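# Sort faulty pump bottles into the grey tray

## Task

Five empty pump bottles stand on the table, and one or two of them have a broken pump whose head remains down after being pushed. Test them, place every broken bottle in the grey tray, and leave every working bottle upright on the table outside the tray. Everything must hold its place on its own, not because the robot holds it. Release all grips and pull the arms away at the end, and all objects must settle shortly after you stop.

## Robot and tools

Robot: two arms, left_arm and right_arm, each ending in a two-finger parallel gripper. Cameras: cam_left_wrist and cam_right_wrist, both 504x504, mounted on the wrists. Each result lists the images in that order.

Frames: the reported state uses one world frame for both arms. Its origin sits on the table surface midway between the arms, +z is up, +x runs out over the table, and left_arm is on the +y side. The arm names do not match left or right in any image. A gripper's position is in metres and its orientation is a wxyz quaternion. The printed position can be off, more so when an arm reaches far. In the gripper's own frame the fingers point along +z and close along y. The reported point is midway between the pads when they are shut. The fingertips extend about 33 mm past it when closed and 9 mm when fully open. Closing pushes the tips roughly 24 mm further out, so leave that gap above the table.

The row: every motion command is one row of 18 numbers, each in [-1, 1], always covering both arms. The order is left dx, dy, dz, rx, ry, rz, left gripper position, force_limit, speed, then the same nine for the right arm. The first six of each arm are an offset, not a pose. They are given in that gripper's own axes, and 1.0 means 0.6 m or 180 degrees. rx, ry, rz together form one rotation vector. The gripper numbers are absolute settings. position: +1 is fully open (140 mm), about -0.8 is where the pads touch, and -1 keeps closing until blocked. force_limit: about 14 N at -1, 60 N at 0 and 107 N at +1 (for parts up to 40 mm wide). speed: about 30 mm/s at -1, 140 at 0 and 250 at +1. A 0 in these slots is a real command, so to leave a gripper unchanged repeat its previous three numbers.

execute_actions(actions): a list of actions. Each action is a list of up to 15 rows, and each row runs for one 1/30 s step. If an action has fewer rows, its last row repeats until 15 steps (0.5 s) have passed. Every row in an action is an offset from the gripper's measured pose at the start of that action, not from the row before it. For the first action of a call, that start is the last pose reported in this scene. An empty list just returns the state and images. Each step, the commanded pose is limited to 70 mm and 16 degrees from where the gripper actually is. After an action the arm goes no further than that clipped point, so large moves need several actions. If position and orientation cannot both be reached, position wins. The elbows cannot straighten fully.

move(target, speed, blocking): target is one row as above. Its offsets are measured from the pose in the latest result that shows one. Each gripper follows a straight line, all arms finishing together, in 0.5 to 10 s. After 10 s every arm stops, even short of its target. speed is the top speed in m/s, from 0.002 to 0.5 (default 0.25), and turning is capped at twice that value in rad/s. The gripper settings in the row are applied when the move begins. The paths ignore obstacles and the other arm. Grippers can lag, drift, or overshoot the speed, especially when an arm is nearly straight. Faster contact and targets set deeper past a surface both press harder. The move: line reports the ending (done, off_target, moving, held, fault) and any limits. paced means the sent pose was clipped. held means a check blocked some steps, and the arm may then move much faster. The result also gives each gripper's distance from its target. If only one arm is named, the other finished normally. With blocking=false the result comes after 0.5 s while the arm keeps moving. Until a result shows the move has ended, new rows and moves are refused, so call wait or stop first.

wait(seconds): 0 to 10 s. The arms hold their last command, and it returns early if a running move ends. stop(): brakes a running move, which needs some distance, more at speed. The fingers keep going. zoom_image(camera, region): gives a closer view of one camera's latest image. region is [x0, y0, x1, y1] in pixels from the top-left corner, at most 504 by 504. finished_scene(scene): pass the current scene's number. It cannot be undone, and the task must already be met and stable. Replying without any tool call ends the whole session.

Result lines: the state line gives left_arm: … | right_arm: … poses. Hand target lines show where the controller is now steering each gripper. A pose unreachable line means the clearance check altered or blocked the commands for the arm it names. object_status: 0 fingers moving, 1 blocked while opening, 2 blocked while closing (a grip), 3 reached the setting or pads met (a thin item may still be held). Close with -1 and check for 2. position_measured is in counts, not mm: 3 is fully open and 230 is pads touching. Stalled fingers stay put until the position changes by at least 0.01 or the object slips. A new force_limit on a held object only applies with a new position, for example by switching between -1 and -0.98.

Holding still: for an arm that should stay put, send the offset back to its wanted pose in the first call of a reply and zeros after that. Keep its gripper numbers as they should be. The arm keeps its last command between calls while the scene runs.

Avoid: knocking anything off the table, dropping or slamming bottles, and pushing hard. Keep the arms from hitting each other. Brief outside tugs on held parts or pushes on loose ones can happen. Joint load limits (N m): waist 35, shoulder 35, upper arm roll 32, elbow 30, forearm roll 12, wrist pitch 12, wrist roll 12, including the weight of a held object. Reaching a limit freezes that arm for 10 s and drops the rest of the call. Carrying loads heats the motors. A MOTOR HOT line is a warning, and an OVER-TEMPERATURE FAULT brakes the arm until it cools. Joint ranges (rad): waist ±2.744, shoulder ±1.784, upper arm roll ±2.901, elbow -3.042 to -0.152, forearm roll ±2.807, wrist pitch 0.544 to 4.517, wrist roll ±3.016. Quick, smooth, low-effort motion is preferred.

Each tool is called after ">>>" in YAML: its name, and indented under it one key for each argument.

## Session

I'll start by checking the current state and camera views.

>>> execute_actions:
  actions: []

Scene clock: 0.00 s.
left_arm: end_effector_position=(+0.0591, +0.7971, +0.2119) position_measured=3 object_status=3 end_effector_quat_wxyz=(+0.393, +0.890, -0.053, +0.223) | right_arm: end_effector_position=(+0.6034, -0.2391, +0.4145) position_measured=3 object_status=3 end_effector_quat_wxyz=(-0.002, +0.954, -0.300, +0.000)
Joint positions: left_arm=[ 1.615  0.659 -0.04  -1.291 -0.262  1.053  0.242] | right_arm=[-0.003 -0.003 -0.003 -1.571  0.003  1.571 -0.793]
Joint velocities: left_arm=[-0.001  0.     0.001  0.001  0.     0.    -0.   ] | right_arm=[ 0.     0.001 -0.    -0.001 -0.    -0.001 -0.   ]
Hand target (left_arm): +0.059, +0.797, +0.212; +0.393, +0.890, -0.053, +0.223
Hand target (right_arm): +0.603, -0.239, +0.415; -0.002, +0.954, -0.300, +0.000

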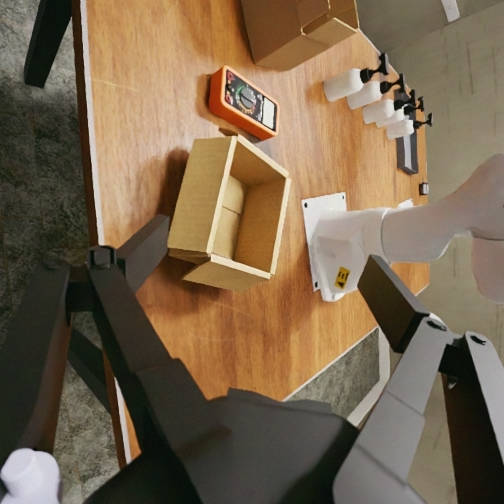

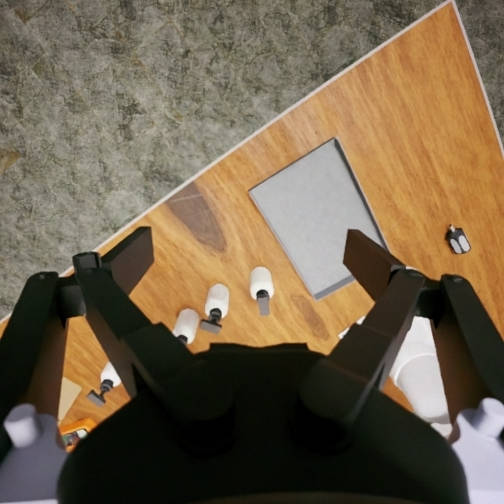

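>>> zoom_image:
  camera: "cam_right_wrist"
  region: [40, 240, 340, 460]

>>> zoom_image:
  camera: "cam_left_wrist"
  region: [300, 30, 480, 210]

Region (40, 240, 340, 460) of cam_right_wrist's 504x504 image, scaled by 1.680, with more detail than that image has; it fills the top 370 rows of this view, and the rest is white.

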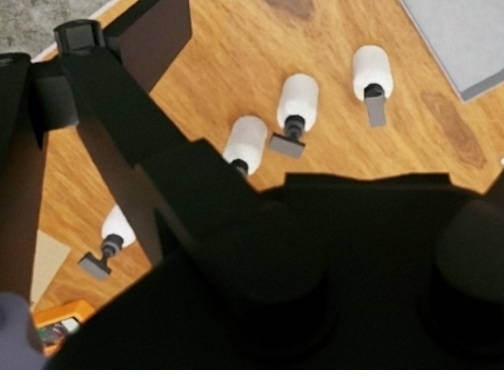

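Region (300, 30, 480, 210) of cam_left_wrist's 504x504 image, scaled by 2.800, with more detail than that image has.

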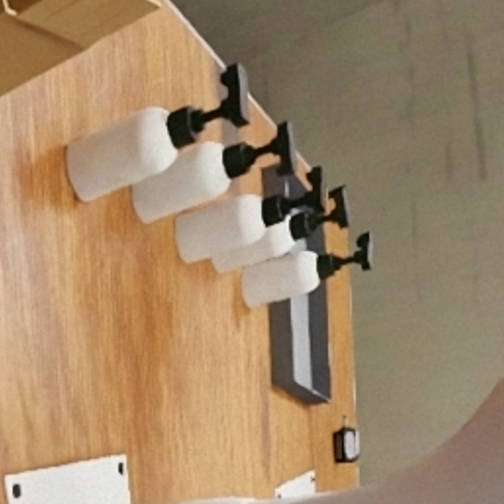

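>>> move:
  target: [0,0,0,0,0,0,1,0,0,-0.273,-0.092,-0.058,0,0,-0.194,-1,0,0.5]
  speed: 0.3

Scene clock: 67.07 s.
left_arm: end_effector_position=(+0.0591, +0.7971, +0.2119) position_measured=3 object_status=3 end_effector_quat_wxyz=(+0.393, +0.890, -0.053, +0.223) | right_arm: end_effector_position=(+0.5028, -0.0997, +0.4489) position_measured=233 object_status=3 end_effector_quat_wxyz=(-0.001, +1.000, -0.007, +0.003)
Joint positions: left_arm=[ 1.615  0.659 -0.04  -1.291 -0.262  1.053  0.242] | right_arm=[ 0.176 -0.147  0.118 -1.646  0.016  1.505 -1.09 ]
Joint velocities: left_arm=[-0.    -0.001 -0.    -0.    -0.001 -0.     0.   ] | right_arm=[ 0.    -0.002 -0.     0.    -0.    -0.002 -0.029]
Hand target (left_arm): +0.059, +0.797, +0.212; +0.393, +0.890, -0.053, +0.223
Hand target (right_arm): +0.502, -0.099, +0.449; -0.002, +1.000, -0.000, +0.001
Off the commanded pose (left_arm): 0.000 m, 0 deg.
Off the commanded pose (right_arm): 0.002 m, 1 deg.
move: done

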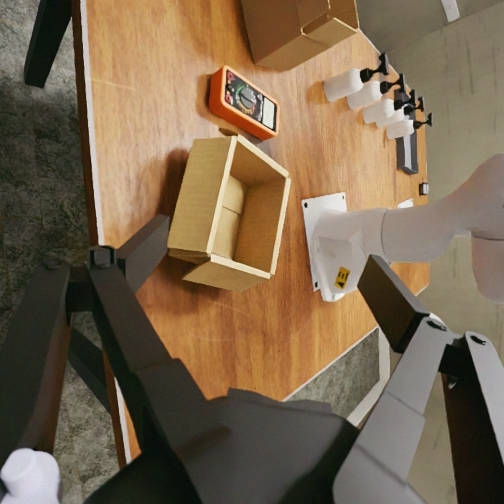

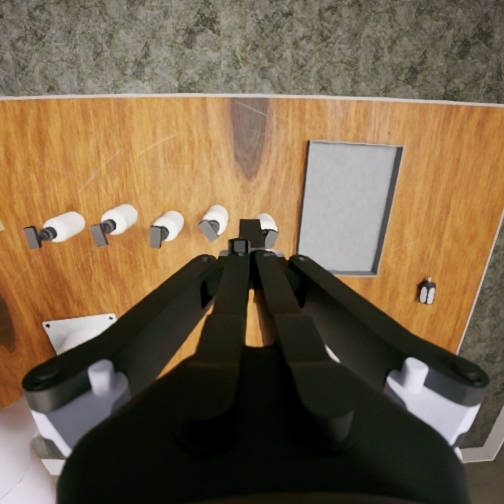

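>>> zoom_image:
  camera: "cam_right_wrist"
  region: [0, 180, 150, 280]

>>> zoom_image:
  camera: "cam_right_wrist"
  region: [140, 180, 290, 280]

Region (0, 180, 150, 280) of cam_right_wrist's 504x504 image, scaled by 3.360, with more detail than that image has.

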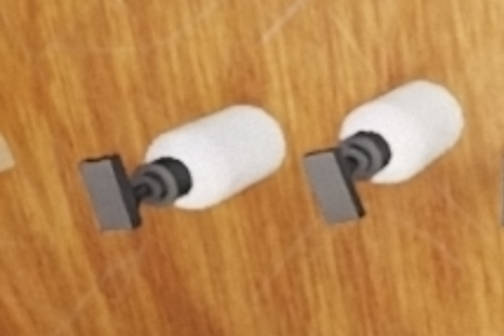

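Region (140, 180, 290, 280) of cam_right_wrist's 504x504 image, scaled by 3.360, with more detail than that image has.

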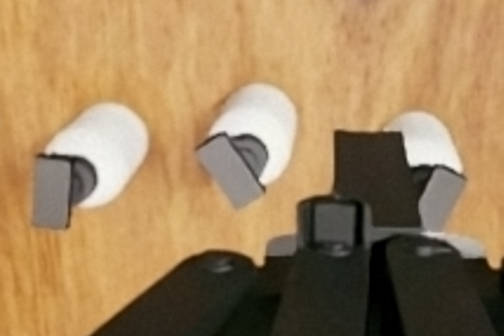

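>>> zoom_image:
  camera: "cam_right_wrist"
  region: [280, 80, 504, 380]

Region (280, 80, 504, 380) of cam_right_wrist's 504x504 image, scaled by 1.680, with more detail than that image has; it fills the left 376 columns of this view, and the rest is white.

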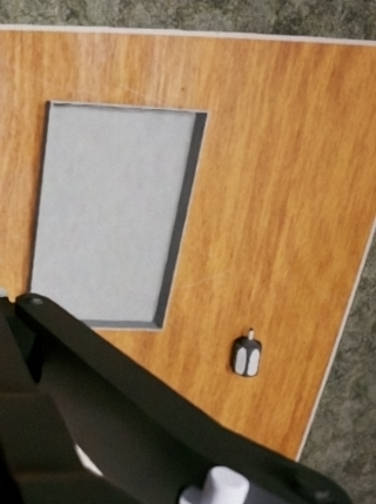

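>>> move:
  target: [0,0,0,0,0,0,1,0,0,0,0,0.2,0,0,-0.004,-1,0,0.5]
  speed: 0.3

Scene clock: 108.33 s.
left_arm: end_effector_position=(+0.0591, +0.7971, +0.2119) position_measured=3 object_status=3 end_effector_quat_wxyz=(+0.393, +0.890, -0.053, +0.223) | right_arm: end_effector_position=(+0.5036, -0.1019, +0.3288) position_measured=233 object_status=3 end_effector_quat_wxyz=(+0.002, +1.000, -0.003, +0.001)
Joint positions: left_arm=[ 1.615  0.659 -0.04  -1.291 -0.262  1.053  0.242] | right_arm=[ 0.176 -0.191  0.118 -2.001  0.018  1.812 -1.102]
Joint velocities: left_arm=[-0.    -0.    -0.001  0.002 -0.     0.001  0.   ] | right_arm=[ 0.    -0.002 -0.    -0.001 -0.002  0.011 -0.001]
Hand target (left_arm): +0.059, +0.797, +0.212; +0.393, +0.890, -0.053, +0.223
Hand target (right_arm): +0.504, -0.100, +0.329; -0.001, +1.000, -0.001, +0.003
Off the commanded pose (left_arm): 0.000 m, 0 deg.
Off the commanded pose (right_arm): 0.002 m, 0 deg.
move: done

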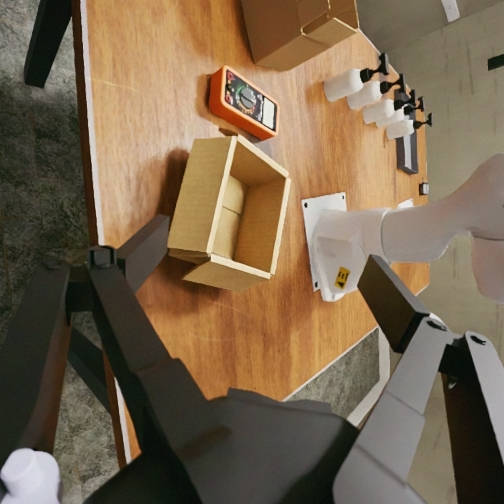

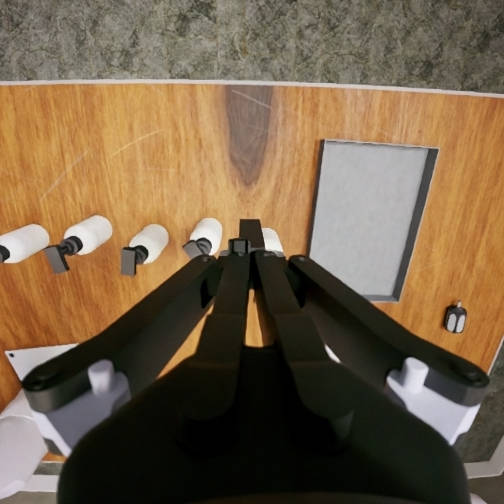

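>>> zoom_image:
  camera: "cam_right_wrist"
  region: [280, 70, 504, 370]

>>> zoom_image:
  camera: "cam_right_wrist"
  region: [0, 200, 150, 300]

>>> zoom_image:
  camera: "cam_right_wrist"
  region: [110, 200, 260, 300]

Region (280, 70, 504, 370) of cam_right_wrist's 504x504 image, scaled by 1.680, with more detail than that image has; it fills the left 376 columns of this view, and the rest is white.

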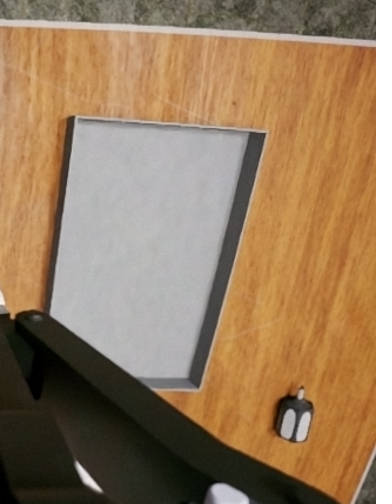

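Region (0, 200, 150, 300) of cam_right_wrist's 504x504 image, scaled by 3.360, with more detail than that image has.

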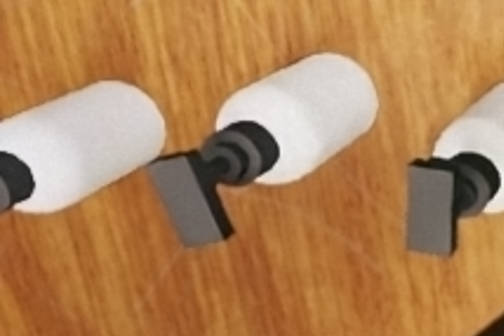

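Region (110, 200, 260, 300) of cam_right_wrist's 504x504 image, scaled by 3.360, with more detail than that image has.

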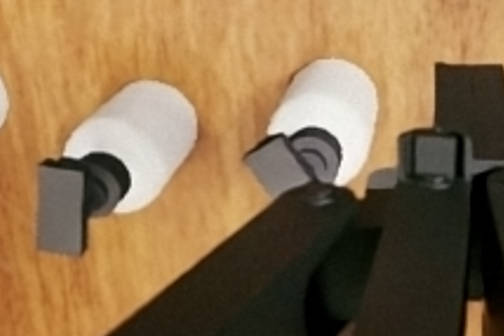

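>>> move:
  target: [0,0,0,0,0,0,1,0,0,-0.2727,-0.12,0.1313,0,0,0,-1,0,0.5]
  speed: 0.3

Scene clock: 165.20 s.
left_arm: end_effector_position=(+0.0591, +0.7971, +0.2119) position_measured=3 object_status=3 end_effector_quat_wxyz=(+0.393, +0.890, -0.053, +0.223) | right_arm: end_effector_position=(+0.3411, -0.0293, +0.2493) position_measured=233 object_status=3 end_effector_quat_wxyz=(+0.004, +1.000, +0.004, +0.000)
Joint positions: left_arm=[ 1.615  0.659 -0.04  -1.291 -0.262  1.053  0.242] | right_arm=[ 0.275 -0.449  0.336 -2.425  0.151  1.989 -0.887]
Joint velocities: left_arm=[ 0.001 -0.001  0.     0.    -0.     0.     0.001] | right_arm=[-0.001  0.     0.001 -0.001  0.003  0.004  0.028]
Hand target (left_arm): +0.059, +0.797, +0.212; +0.393, +0.890, -0.053, +0.223
Hand target (right_arm): +0.341, -0.028, +0.249; +0.002, +1.000, -0.003, +0.001
Off the commanded pose (left_arm): 0.000 m, 0 deg.
Off the commanded pose (right_arm): 0.001 m, 1 deg.
move: done

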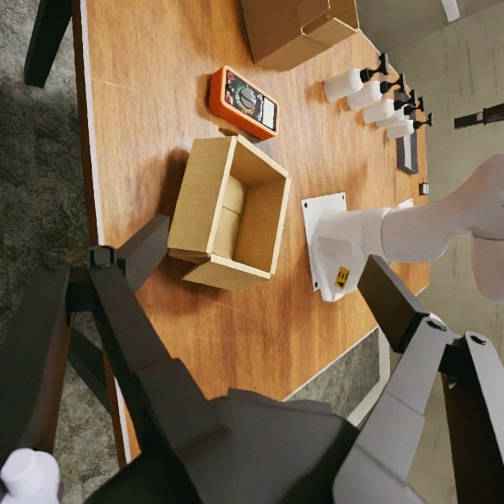

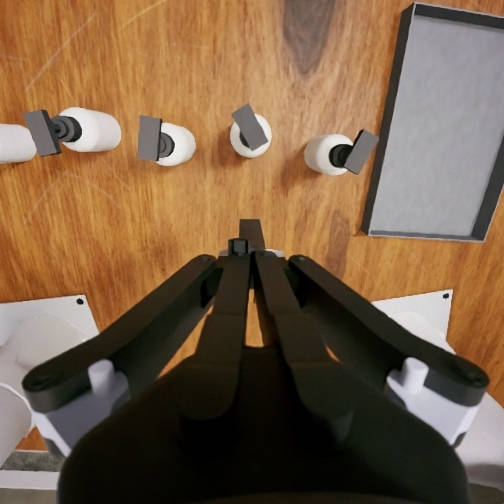

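>>> execute_actions:
  actions: []

>>> zoom_image:
  camera: "cam_right_wrist"
  region: [200, 80, 400, 200]

>>> zoom_image:
  camera: "cam_right_wrist"
  region: [0, 80, 200, 200]

Scene clock: 167.80 s.
left_arm: end_effector_position=(+0.0591, +0.7971, +0.2119) position_measured=3 object_status=3 end_effector_quat_wxyz=(+0.393, +0.890, -0.053, +0.223) | right_arm: end_effector_position=(+0.3412, -0.0292, +0.2493) position_measured=233 object_status=3 end_effector_quat_wxyz=(+0.003, +1.000, -0.001, +0.000)
Joint positions: left_arm=[ 1.615  0.659 -0.04  -1.291 -0.262  1.053  0.242] | right_arm=[ 0.275 -0.449  0.336 -2.425  0.151  1.99  -0.879]
Joint velocities: left_arm=[ 0.001  0.001  0.001  0.001 -0.     0.001 -0.001] | right_arm=[ 0.    -0.     0.     0.001  0.001  0.     0.001]
Hand target (left_arm): +0.059, +0.797, +0.212; +0.393, +0.890, -0.053, +0.223
Hand target (right_arm): +0.341, -0.028, +0.249; +0.002, +1.000, -0.003, +0.001
Off the commanded pose (left_arm): 0.000 m, 0 deg.
Off the commanded pose (right_arm): 0.001 m, 0 deg.

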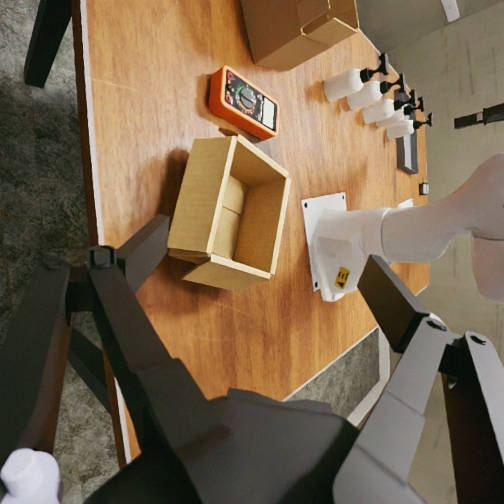

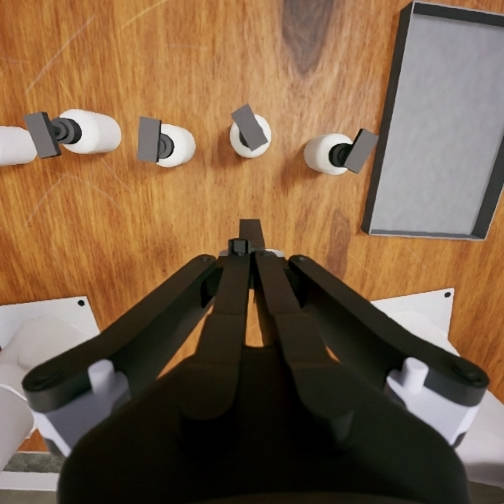

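Region (200, 80, 400, 200) of cam_right_wrist's 504x504 image, scaled by 2.520, with more detail than that image has; it fills the top 302 rows of this view, and the rest is white.

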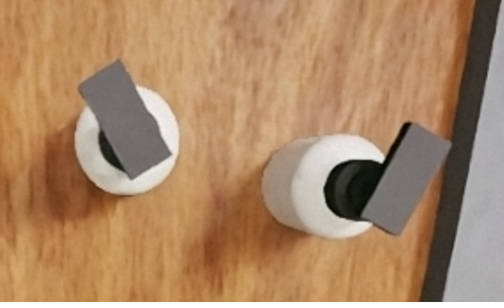

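Region (0, 80, 200, 200) of cam_right_wrist's 504x504 image, scaled by 2.520, with more detail than that image has; it fills the top 302 rows of this view, and the rest is white.

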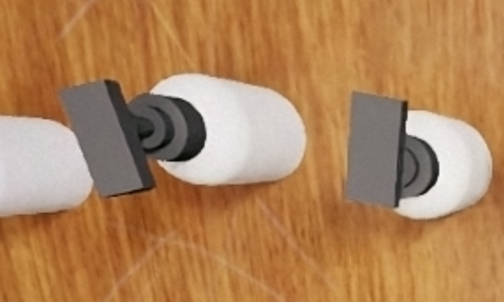

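>>> move:
  target: [0,0,0,0,0,0,1,0,0,0.0913,0.178,0.0405,0,0,0,-1,0,0.5]
  speed: 0.25

>>> zoom_image:
  camera: "cam_right_wrist"
  region: [190, 150, 310, 270]

>>> zoom_image:
  camera: "cam_left_wrist"
  region: [320, 40, 500, 180]

Scene clock: 195.13 s.
left_arm: end_effector_position=(+0.0591, +0.7971, +0.2119) position_measured=3 object_status=3 end_effector_quat_wxyz=(+0.393, +0.890, -0.053, +0.223) | right_arm: end_effector_position=(+0.3946, -0.1357, +0.2268) position_measured=233 object_status=3 end_effector_quat_wxyz=(+0.002, +1.000, -0.008, -0.001)
Joint positions: left_arm=[ 1.615  0.659 -0.04  -1.291 -0.262  1.053  0.242] | right_arm=[ 0.225 -0.49   0.121 -2.54   0.06   2.049 -1.077]
Joint velocities: left_arm=[ 0.001  0.    -0.     0.001  0.     0.     0.003] | right_arm=[ 0.    -0.    -0.002  0.001 -0.002  0.003 -0.027]
Hand target (left_arm): +0.059, +0.797, +0.212; +0.393, +0.890, -0.053, +0.223
Hand target (right_arm): +0.395, -0.136, +0.226; +0.003, +1.000, -0.001, +0.001
Off the commanded pose (left_arm): 0.000 m, 0 deg.
Off the commanded pose (right_arm): 0.002 m, 1 deg.
move: done

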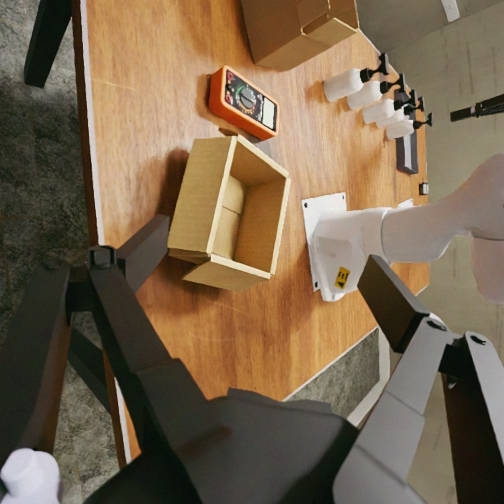

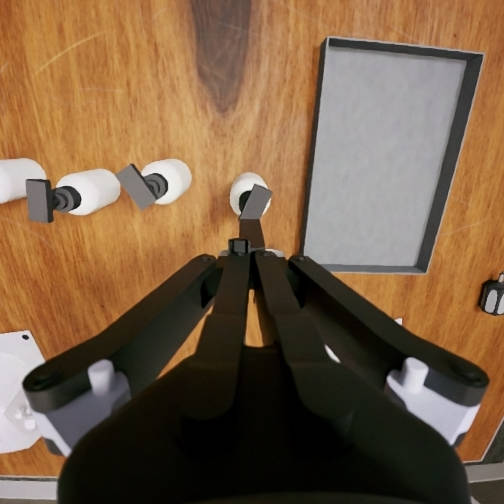

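Region (190, 150, 310, 270) of cam_right_wrist's 504x504 image, scaled by 4.200, with more detail than that image has.

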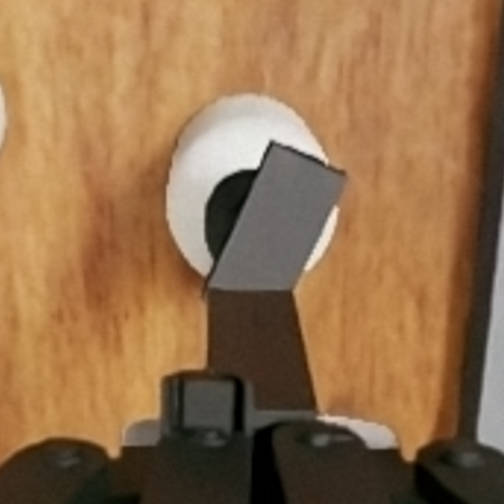

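Region (320, 40, 500, 180) of cam_left_wrist's 504x504 image, scaled by 2.800, with more detail than that image has.

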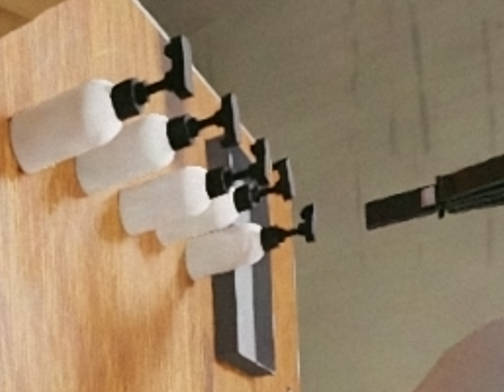

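>>> move:
  target: [0,0,0,0,0,0,1,0,0,0.002,0.004,0.066,0,0,0,-1,0,0.5]
  speed: 0.15

>>> zoom_image:
  camera: "cam_left_wrist"
  region: [380, 80, 480, 160]

Scene clock: 205.40 s.
left_arm: end_effector_position=(+0.0591, +0.7971, +0.2119) position_measured=3 object_status=3 end_effector_quat_wxyz=(+0.393, +0.890, -0.053, +0.223) | right_arm: end_effector_position=(+0.3952, -0.1385, +0.1883) position_measured=233 object_status=3 end_effector_quat_wxyz=(+0.002, +1.000, -0.006, -0.002)
Joint positions: left_arm=[ 1.615  0.659 -0.04  -1.291 -0.262  1.053  0.242] | right_arm=[ 0.224 -0.447  0.12  -2.608  0.059  2.158 -1.085]
Joint velocities: left_arm=[-0.001  0.001 -0.     0.     0.     0.001 -0.   ] | right_arm=[-0.001  0.     0.002 -0.    -0.001  0.01   0.001]
Hand target (left_arm): +0.059, +0.797, +0.212; +0.393, +0.890, -0.053, +0.223
Hand target (right_arm): +0.396, -0.139, +0.187; +0.003, +1.000, -0.008, -0.001
Off the commanded pose (left_arm): 0.000 m, 0 deg.
Off the commanded pose (right_arm): 0.001 m, 0 deg.
move: done

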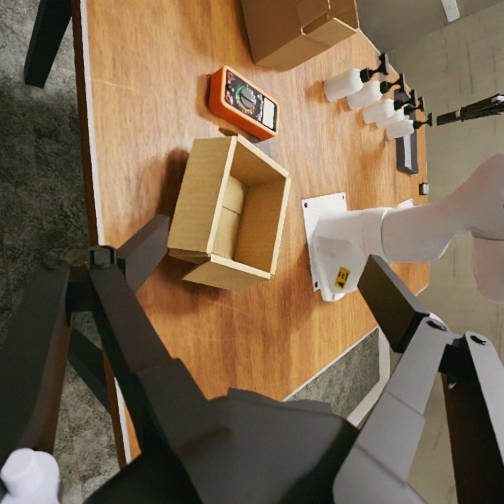

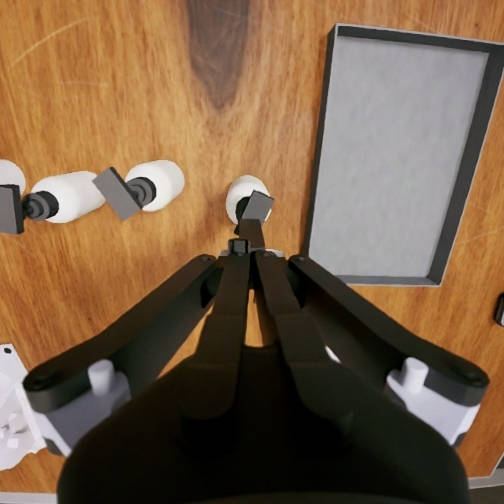

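Region (380, 80, 480, 160) of cam_left_wrist's 504x504 image, scaled by 5.040, with more detail than that image has; it fills the top 403 rows of this view, and the rest is white.

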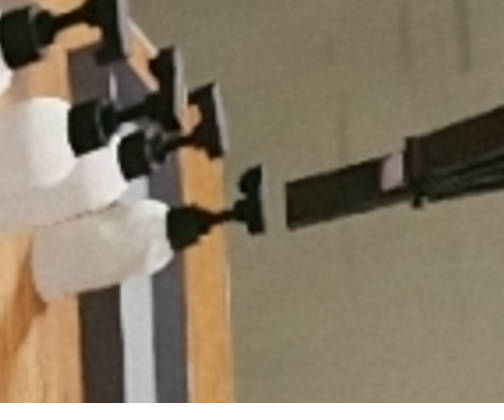

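>>> move:
  target: [0,0,0,0,0,0,1,0,0,0,0,0.0405,0,0,0,-1,0,0.5]
  speed: 0.03

>>> zoom_image:
  camera: "cam_left_wrist"
  region: [380, 80, 480, 160]

Scene clock: 212.80 s.
left_arm: end_effector_position=(+0.0591, +0.7971, +0.2119) position_measured=3 object_status=3 end_effector_quat_wxyz=(+0.393, +0.890, -0.053, +0.223) | right_arm: end_effector_position=(+0.3964, -0.1387, +0.1670) position_measured=233 object_status=3 end_effector_quat_wxyz=(+0.001, +1.000, -0.007, -0.001)
Joint positions: left_arm=[ 1.615  0.659 -0.04  -1.291 -0.262  1.053  0.242] | right_arm=[ 0.224 -0.414  0.121 -2.641  0.059  2.226 -1.085]
Joint velocities: left_arm=[-0.001  0.001  0.002  0.001 -0.    -0.001 -0.   ] | right_arm=[-0.     0.002  0.    -0.002  0.001  0.017 -0.001]
Hand target (left_arm): +0.059, +0.797, +0.212; +0.393, +0.890, -0.053, +0.223
Hand target (right_arm): +0.395, -0.139, +0.164; +0.002, +1.000, -0.006, -0.002
Off the commanded pose (left_arm): 0.000 m, 0 deg.
Off the commanded pose (right_arm): 0.003 m, 0 deg.
move: done

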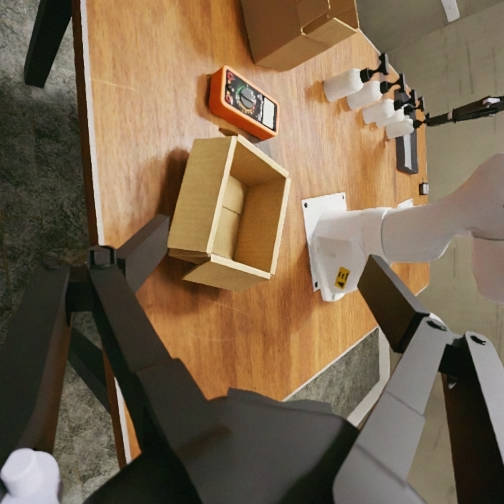

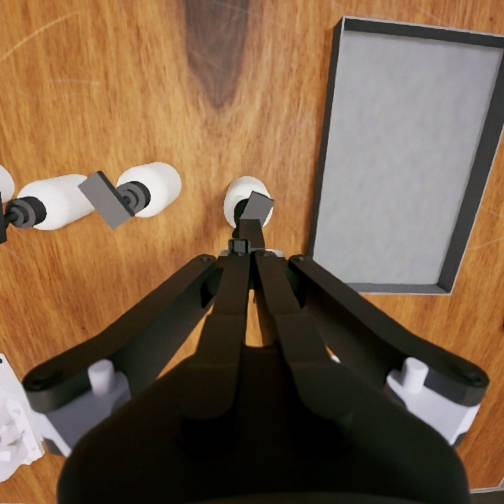

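Region (380, 80, 480, 160) of cam_left_wrist's 504x504 image, scaled by 5.040, with more detail than that image has; it fills the top 403 rows of this view, and the rest is white.

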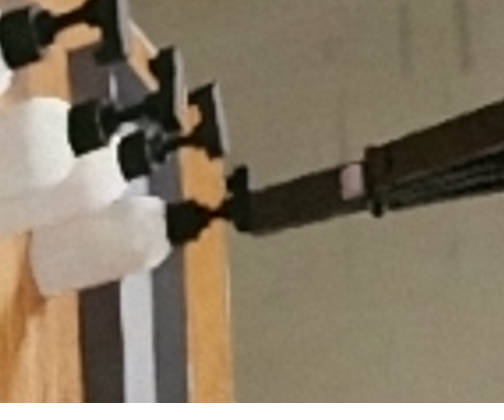

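>>> move:
  target: [0,0,0,0,0,0,1,0,0,-0.002,0,0.0133,0,0,0,-1,0,0.5]
  speed: 0.02

>>> zoom_image:
  camera: "cam_left_wrist"
  region: [380, 80, 480, 160]

Scene clock: 216.67 s.
left_arm: end_effector_position=(+0.0591, +0.7971, +0.2119) position_measured=3 object_status=3 end_effector_quat_wxyz=(+0.393, +0.890, -0.053, +0.223) | right_arm: end_effector_position=(+0.3977, -0.1384, +0.1628) position_measured=233 object_status=3 end_effector_quat_wxyz=(-0.000, +1.000, -0.007, +0.002)
Joint positions: left_arm=[ 1.615  0.659 -0.04  -1.291 -0.262  1.053  0.242] | right_arm=[ 0.224 -0.409  0.121 -2.65   0.059  2.247 -1.085]
Joint velocities: left_arm=[ 0.001  0.001 -0.001  0.    -0.001 -0.001  0.   ] | right_arm=[ 0.001  0.001 -0.    -0.003  0.     0.008 -0.001]
Hand target (left_arm): +0.059, +0.797, +0.212; +0.393, +0.890, -0.053, +0.223
Hand target (right_arm): +0.395, -0.139, +0.159; +0.001, +1.000, -0.007, -0.001
Off the commanded pose (left_arm): 0.000 m, 0 deg.
Off the commanded pose (right_arm): 0.005 m, 0 deg.
move: off_target (right_arm)

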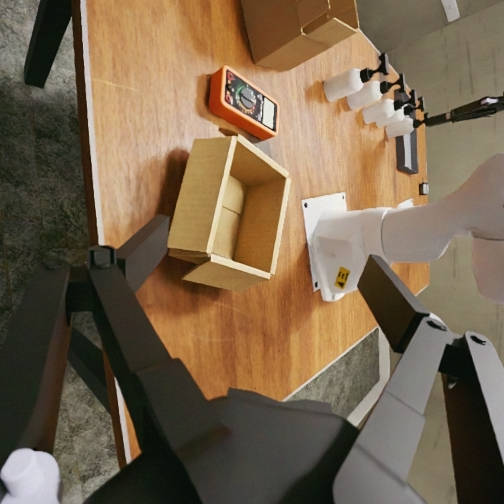

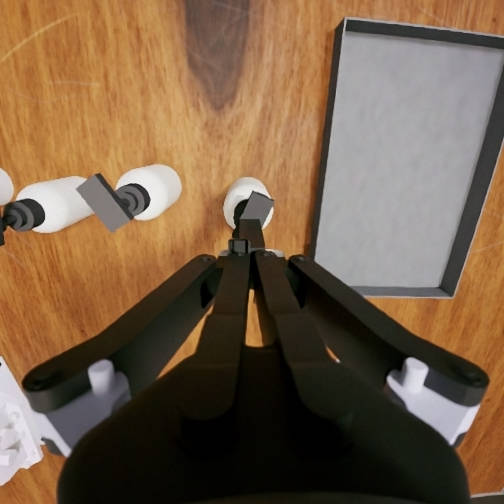

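Region (380, 80, 480, 160) of cam_left_wrist's 504x504 image, scaled by 5.040, with more detail than that image has; it fills the top 403 rows of this view, and the rest is white.

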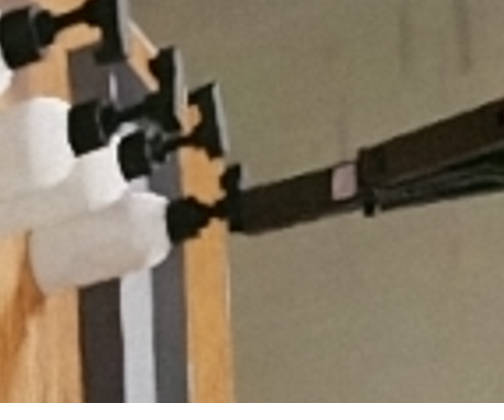

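>>> move:
  target: [0,0,0,0,0,0,1,0,0,0,0,-0.055,0,0,0,-1,0,0.5]
  speed: 0.1

>>> zoom_image:
  camera: "cam_left_wrist"
  region: [380, 80, 480, 160]

Scene clock: 221.03 s.
left_arm: end_effector_position=(+0.0591, +0.7971, +0.2119) position_measured=3 object_status=3 end_effector_quat_wxyz=(+0.393, +0.890, -0.053, +0.223) | right_arm: end_effector_position=(+0.3977, -0.1375, +0.1948) position_measured=233 object_status=3 end_effector_quat_wxyz=(-0.000, +1.000, -0.007, +0.003)
Joint positions: left_arm=[ 1.615  0.659 -0.04  -1.291 -0.262  1.053  0.242] | right_arm=[ 0.224 -0.457  0.119 -2.602  0.059  2.152 -1.085]
Joint velocities: left_arm=[-0.002  0.001 -0.001 -0.    -0.001  0.     0.001] | right_arm=[ 0.     0.001 -0.     0.    -0.    -0.012 -0.001]
Hand target (left_arm): +0.059, +0.797, +0.212; +0.393, +0.890, -0.053, +0.223
Hand target (right_arm): +0.397, -0.138, +0.196; -0.000, +1.000, -0.007, +0.002
Off the commanded pose (left_arm): 0.000 m, 0 deg.
Off the commanded pose (right_arm): 0.001 m, 0 deg.
move: done

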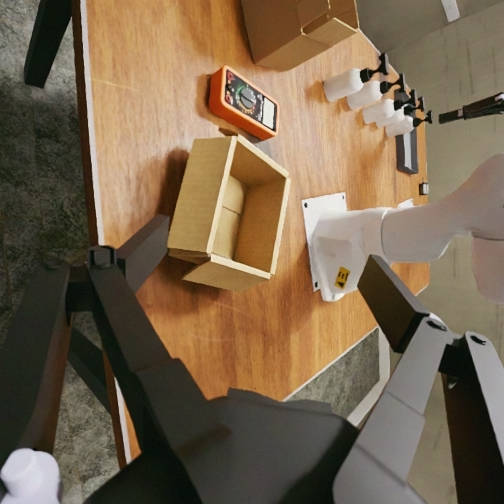

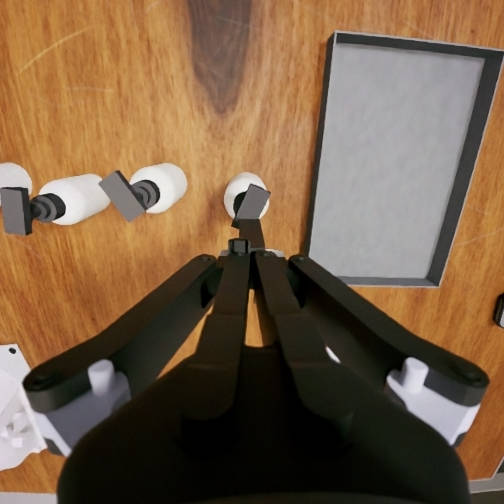

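Region (380, 80, 480, 160) of cam_left_wrist's 504x504 image, scaled by 5.040, with more detail than that image has; it fills the top 403 rows of this view, and the rest is white.

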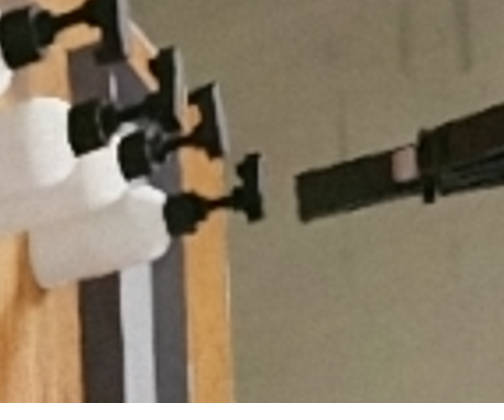

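>>> zoom_image:
  camera: "cam_right_wrist"
  region: [80, 140, 280, 260]

Region (80, 140, 280, 260) of cam_right_wrist's 504x504 image, scaled by 2.520, with more detail than that image has; it fills the top 302 rows of this view, and the rest is white.

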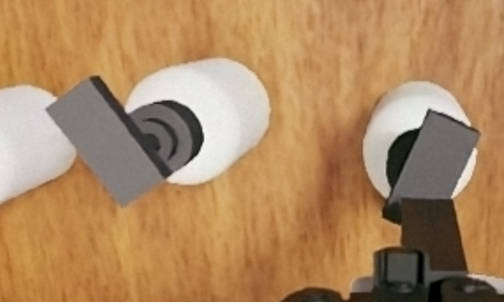

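>>> move:
  target: [0,0,0,0,0,0,1,0,0,0.0247,-0.1762,0.0113,0,-0.0019,-0.0045,-1,0,0.5]
  speed: 0.2

>>> zoom_image:
  camera: "cam_right_wrist"
  region: [190, 150, 310, 270]

>>> zoom_image:
  camera: "cam_left_wrist"
  region: [370, 60, 470, 140]

Scene clock: 236.07 s.
left_arm: end_effector_position=(+0.0591, +0.7971, +0.2119) position_measured=3 object_status=3 end_effector_quat_wxyz=(+0.393, +0.890, -0.053, +0.223) | right_arm: end_effector_position=(+0.4130, -0.0331, +0.1875) position_measured=233 object_status=3 end_effector_quat_wxyz=(-0.000, +1.000, +0.006, -0.002)
Joint positions: left_arm=[ 1.615  0.659 -0.04  -1.291 -0.262  1.053  0.242] | right_arm=[ 0.257 -0.213  0.259 -2.388  0.069  2.177 -0.937]
Joint velocities: left_arm=[-0.001 -0.001  0.001  0.    -0.001  0.    -0.001] | right_arm=[-0.001  0.001  0.002  0.    -0.    -0.001  0.032]
Hand target (left_arm): +0.059, +0.797, +0.212; +0.393, +0.890, -0.053, +0.223
Hand target (right_arm): +0.415, -0.032, +0.188; +0.000, +1.000, +0.000, +0.000
Off the commanded pose (left_arm): 0.000 m, 0 deg.
Off the commanded pose (right_arm): 0.002 m, 1 deg.
move: done

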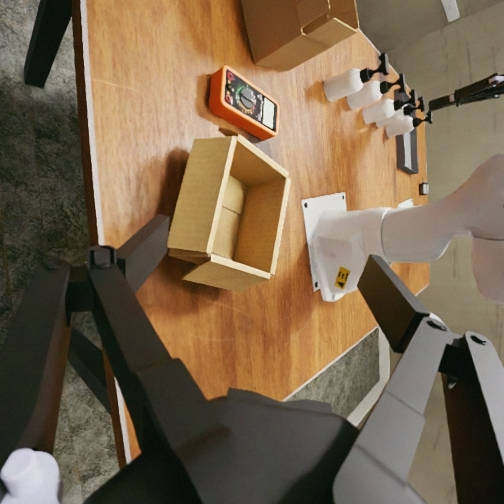

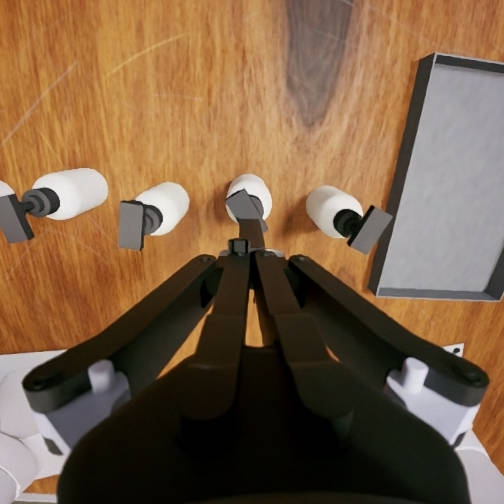

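Region (190, 150, 310, 270) of cam_right_wrist's 504x504 image, scaled by 4.200, with more detail than that image has.

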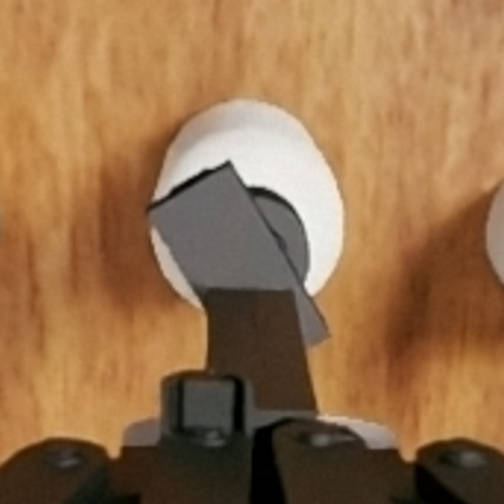

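Region (370, 60, 470, 140) of cam_left_wrist's 504x504 image, scaled by 5.040, with more detail than that image has; it fills the top 403 rows of this view, and the rest is white.

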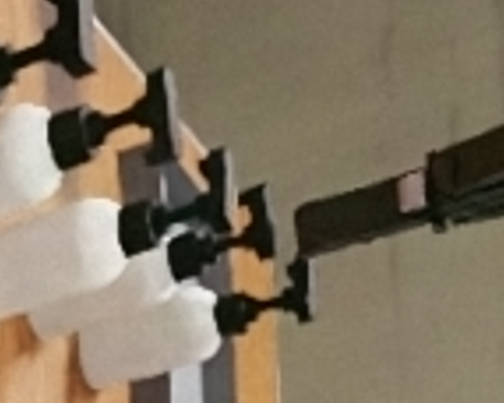

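>>> move:
  target: [0,0,0,0,0,0,1,0,0,-0.002,0,0.0492,0,0,0.0038,-1,0,0.5]
  speed: 0.04

>>> zoom_image:
  camera: "cam_left_wrist"
  region: [370, 60, 470, 140]

>>> move:
  target: [0,0,0,0,0,0,1,0,0,0,0,-0.05,0,0,0,-1,0,0.5]
  speed: 0.1

>>> zoom_image:
  camera: "cam_left_wrist"
  region: [370, 60, 470, 140]

Scene clock: 243.10 s.
left_arm: end_effector_position=(+0.0591, +0.7971, +0.2119) position_measured=3 object_status=3 end_effector_quat_wxyz=(+0.393, +0.890, -0.053, +0.223) | right_arm: end_effector_position=(+0.4131, -0.0326, +0.1614) position_measured=233 object_status=3 end_effector_quat_wxyz=(-0.002, +1.000, +0.000, -0.001)
Joint positions: left_arm=[ 1.615  0.659 -0.04  -1.291 -0.262  1.053  0.242] | right_arm=[ 0.257 -0.178  0.263 -2.426  0.066  2.254 -0.923]
Joint velocities: left_arm=[-0.001  0.001 -0.001  0.001 -0.     0.     0.001] | right_arm=[ 0.001  0.     0.    -0.001  0.001  0.015  0.003]
Hand target (left_arm): +0.059, +0.797, +0.212; +0.393, +0.890, -0.053, +0.223
Hand target (right_arm): +0.412, -0.033, +0.158; +0.000, +1.000, -0.000, -0.002
Off the commanded pose (left_arm): 0.000 m, 0 deg.
Off the commanded pose (right_arm): 0.004 m, 0 deg.
move: off_target (right_arm)

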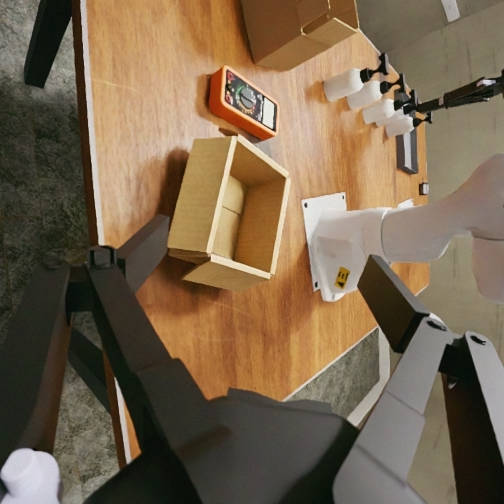

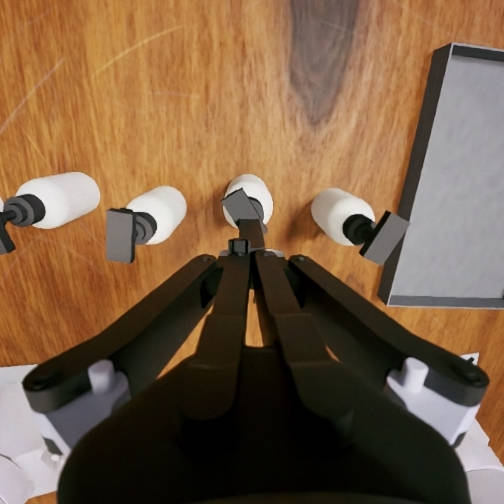

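Region (370, 60, 470, 140) of cam_left_wrist's 504x504 image, scaled by 5.040, with more detail than that image has; it fills the top 403 rows of this view, and the rest is white.

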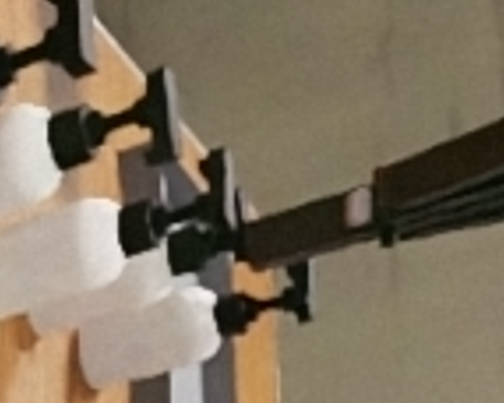

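Scene clock: 244.03 s.
left_arm: end_effector_position=(+0.0591, +0.7971, +0.2119) position_measured=3 object_status=3 end_effector_quat_wxyz=(+0.393, +0.890, -0.053, +0.223) | right_arm: end_effector_position=(+0.4136, -0.0323, +0.1905) position_measured=233 object_status=3 end_effector_quat_wxyz=(-0.002, +1.000, -0.000, +0.001)
Joint positions: left_arm=[ 1.615  0.659 -0.04  -1.291 -0.262  1.053  0.242] | right_arm=[ 0.257 -0.22   0.26  -2.387  0.07   2.177 -0.925]
Joint velocities: left_arm=[ 0.    -0.    -0.     0.001  0.001 -0.001  0.002] | right_arm=[-0.002  0.001 -0.001  0.    -0.    -0.011 -0.001]
Hand target (left_arm): +0.059, +0.797, +0.212; +0.393, +0.890, -0.053, +0.223
Hand target (right_arm): +0.413, -0.033, +0.191; -0.002, +1.000, +0.000, -0.001
Off the commanded pose (left_arm): 0.000 m, 0 deg.
Off the commanded pose (right_arm): 0.001 m, 0 deg.
move: done

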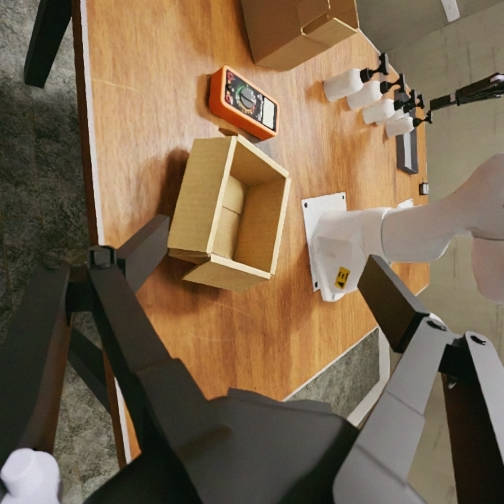

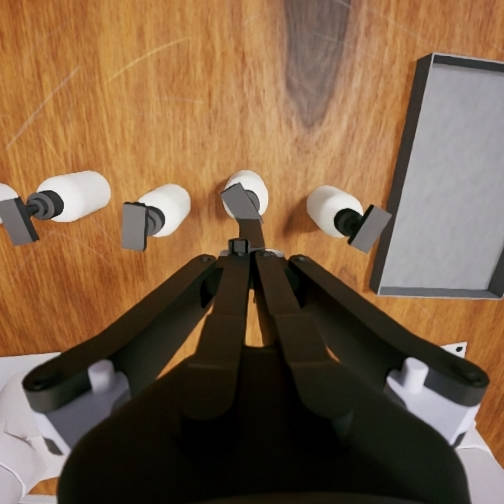

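Region (370, 60, 470, 140) of cam_left_wrist's 504x504 image, scaled by 5.040, with more detail than that image has; it fills the top 403 rows of this view, and the rest is white.

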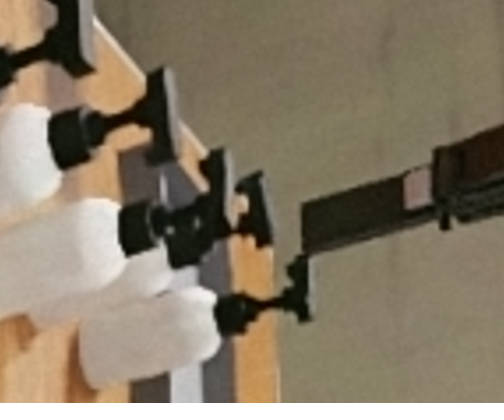

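>>> zoom_image:
  camera: "cam_right_wrist"
  region: [0, 150, 280, 270]

Region (0, 150, 280, 270) of cam_right_wrist's 504x504 image, scaled by 1.800, with more detail than that image has; it fills the top 216 rows of this view, and the rest is white.

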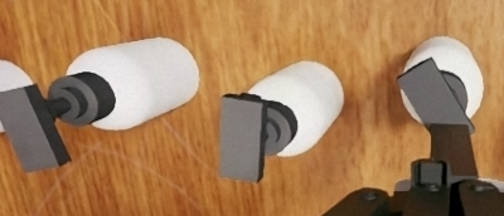

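>>> move:
  target: [0,0,0,0,0,0,1,0,0,-0.021,-0.1705,0.004,-0.0013,-0.0006,0,-1,0,0.5]
  speed: 0.2

>>> zoom_image:
  camera: "cam_right_wrist"
  region: [190, 150, 310, 270]

>>> zoom_image:
  camera: "cam_left_wrist"
  region: [370, 60, 470, 140]

Scene clock: 255.03 s.
left_arm: end_effector_position=(+0.0591, +0.7971, +0.2119) position_measured=3 object_status=3 end_effector_quat_wxyz=(+0.393, +0.890, -0.053, +0.223) | right_arm: end_effector_position=(+0.4023, +0.0698, +0.1883) position_measured=233 object_status=3 end_effector_quat_wxyz=(-0.001, +1.000, +0.004, -0.000)
Joint positions: left_arm=[ 1.615  0.659 -0.04  -1.291 -0.262  1.053  0.242] | right_arm=[ 0.312 -0.022  0.373 -2.178  0.012  2.159 -0.727]
Joint velocities: left_arm=[-0.     0.     0.     0.001  0.001 -0.    -0.   ] | right_arm=[ 0.    -0.    -0.001  0.001 -0.002 -0.002  0.03 ]
Hand target (left_arm): +0.059, +0.797, +0.212; +0.393, +0.890, -0.053, +0.223
Hand target (right_arm): +0.402, +0.070, +0.188; +0.001, +1.000, -0.000, -0.000
Off the commanded pose (left_arm): 0.000 m, 0 deg.
Off the commanded pose (right_arm): 0.001 m, 1 deg.
move: done

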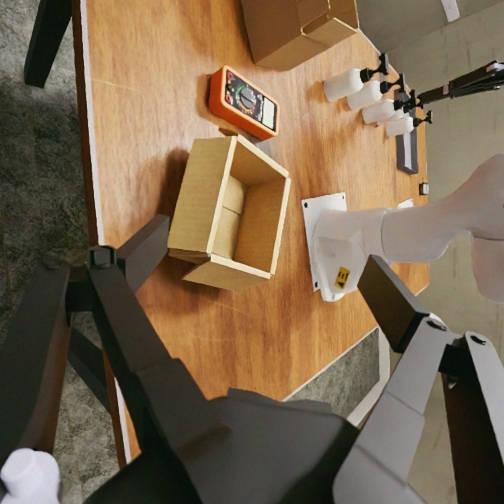

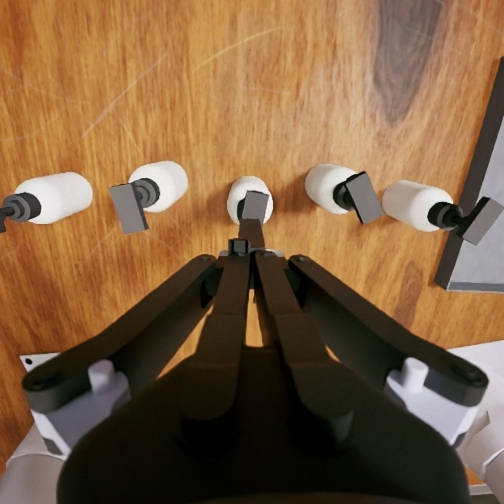

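Region (190, 150, 310, 270) of cam_right_wrist's 504x504 image, scaled by 4.200, with more detail than that image has.

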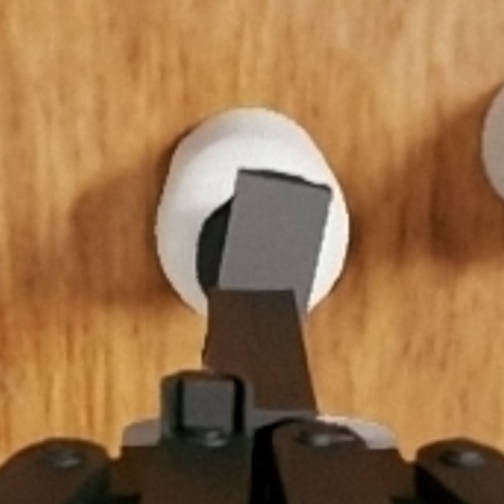

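Region (370, 60, 470, 140) of cam_left_wrist's 504x504 image, scaled by 5.040, with more detail than that image has; it fills the top 403 rows of this view, and the rest is white.

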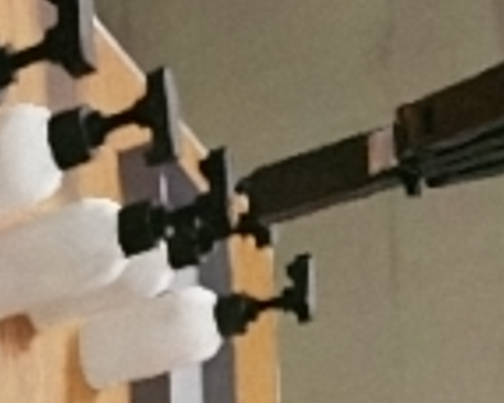

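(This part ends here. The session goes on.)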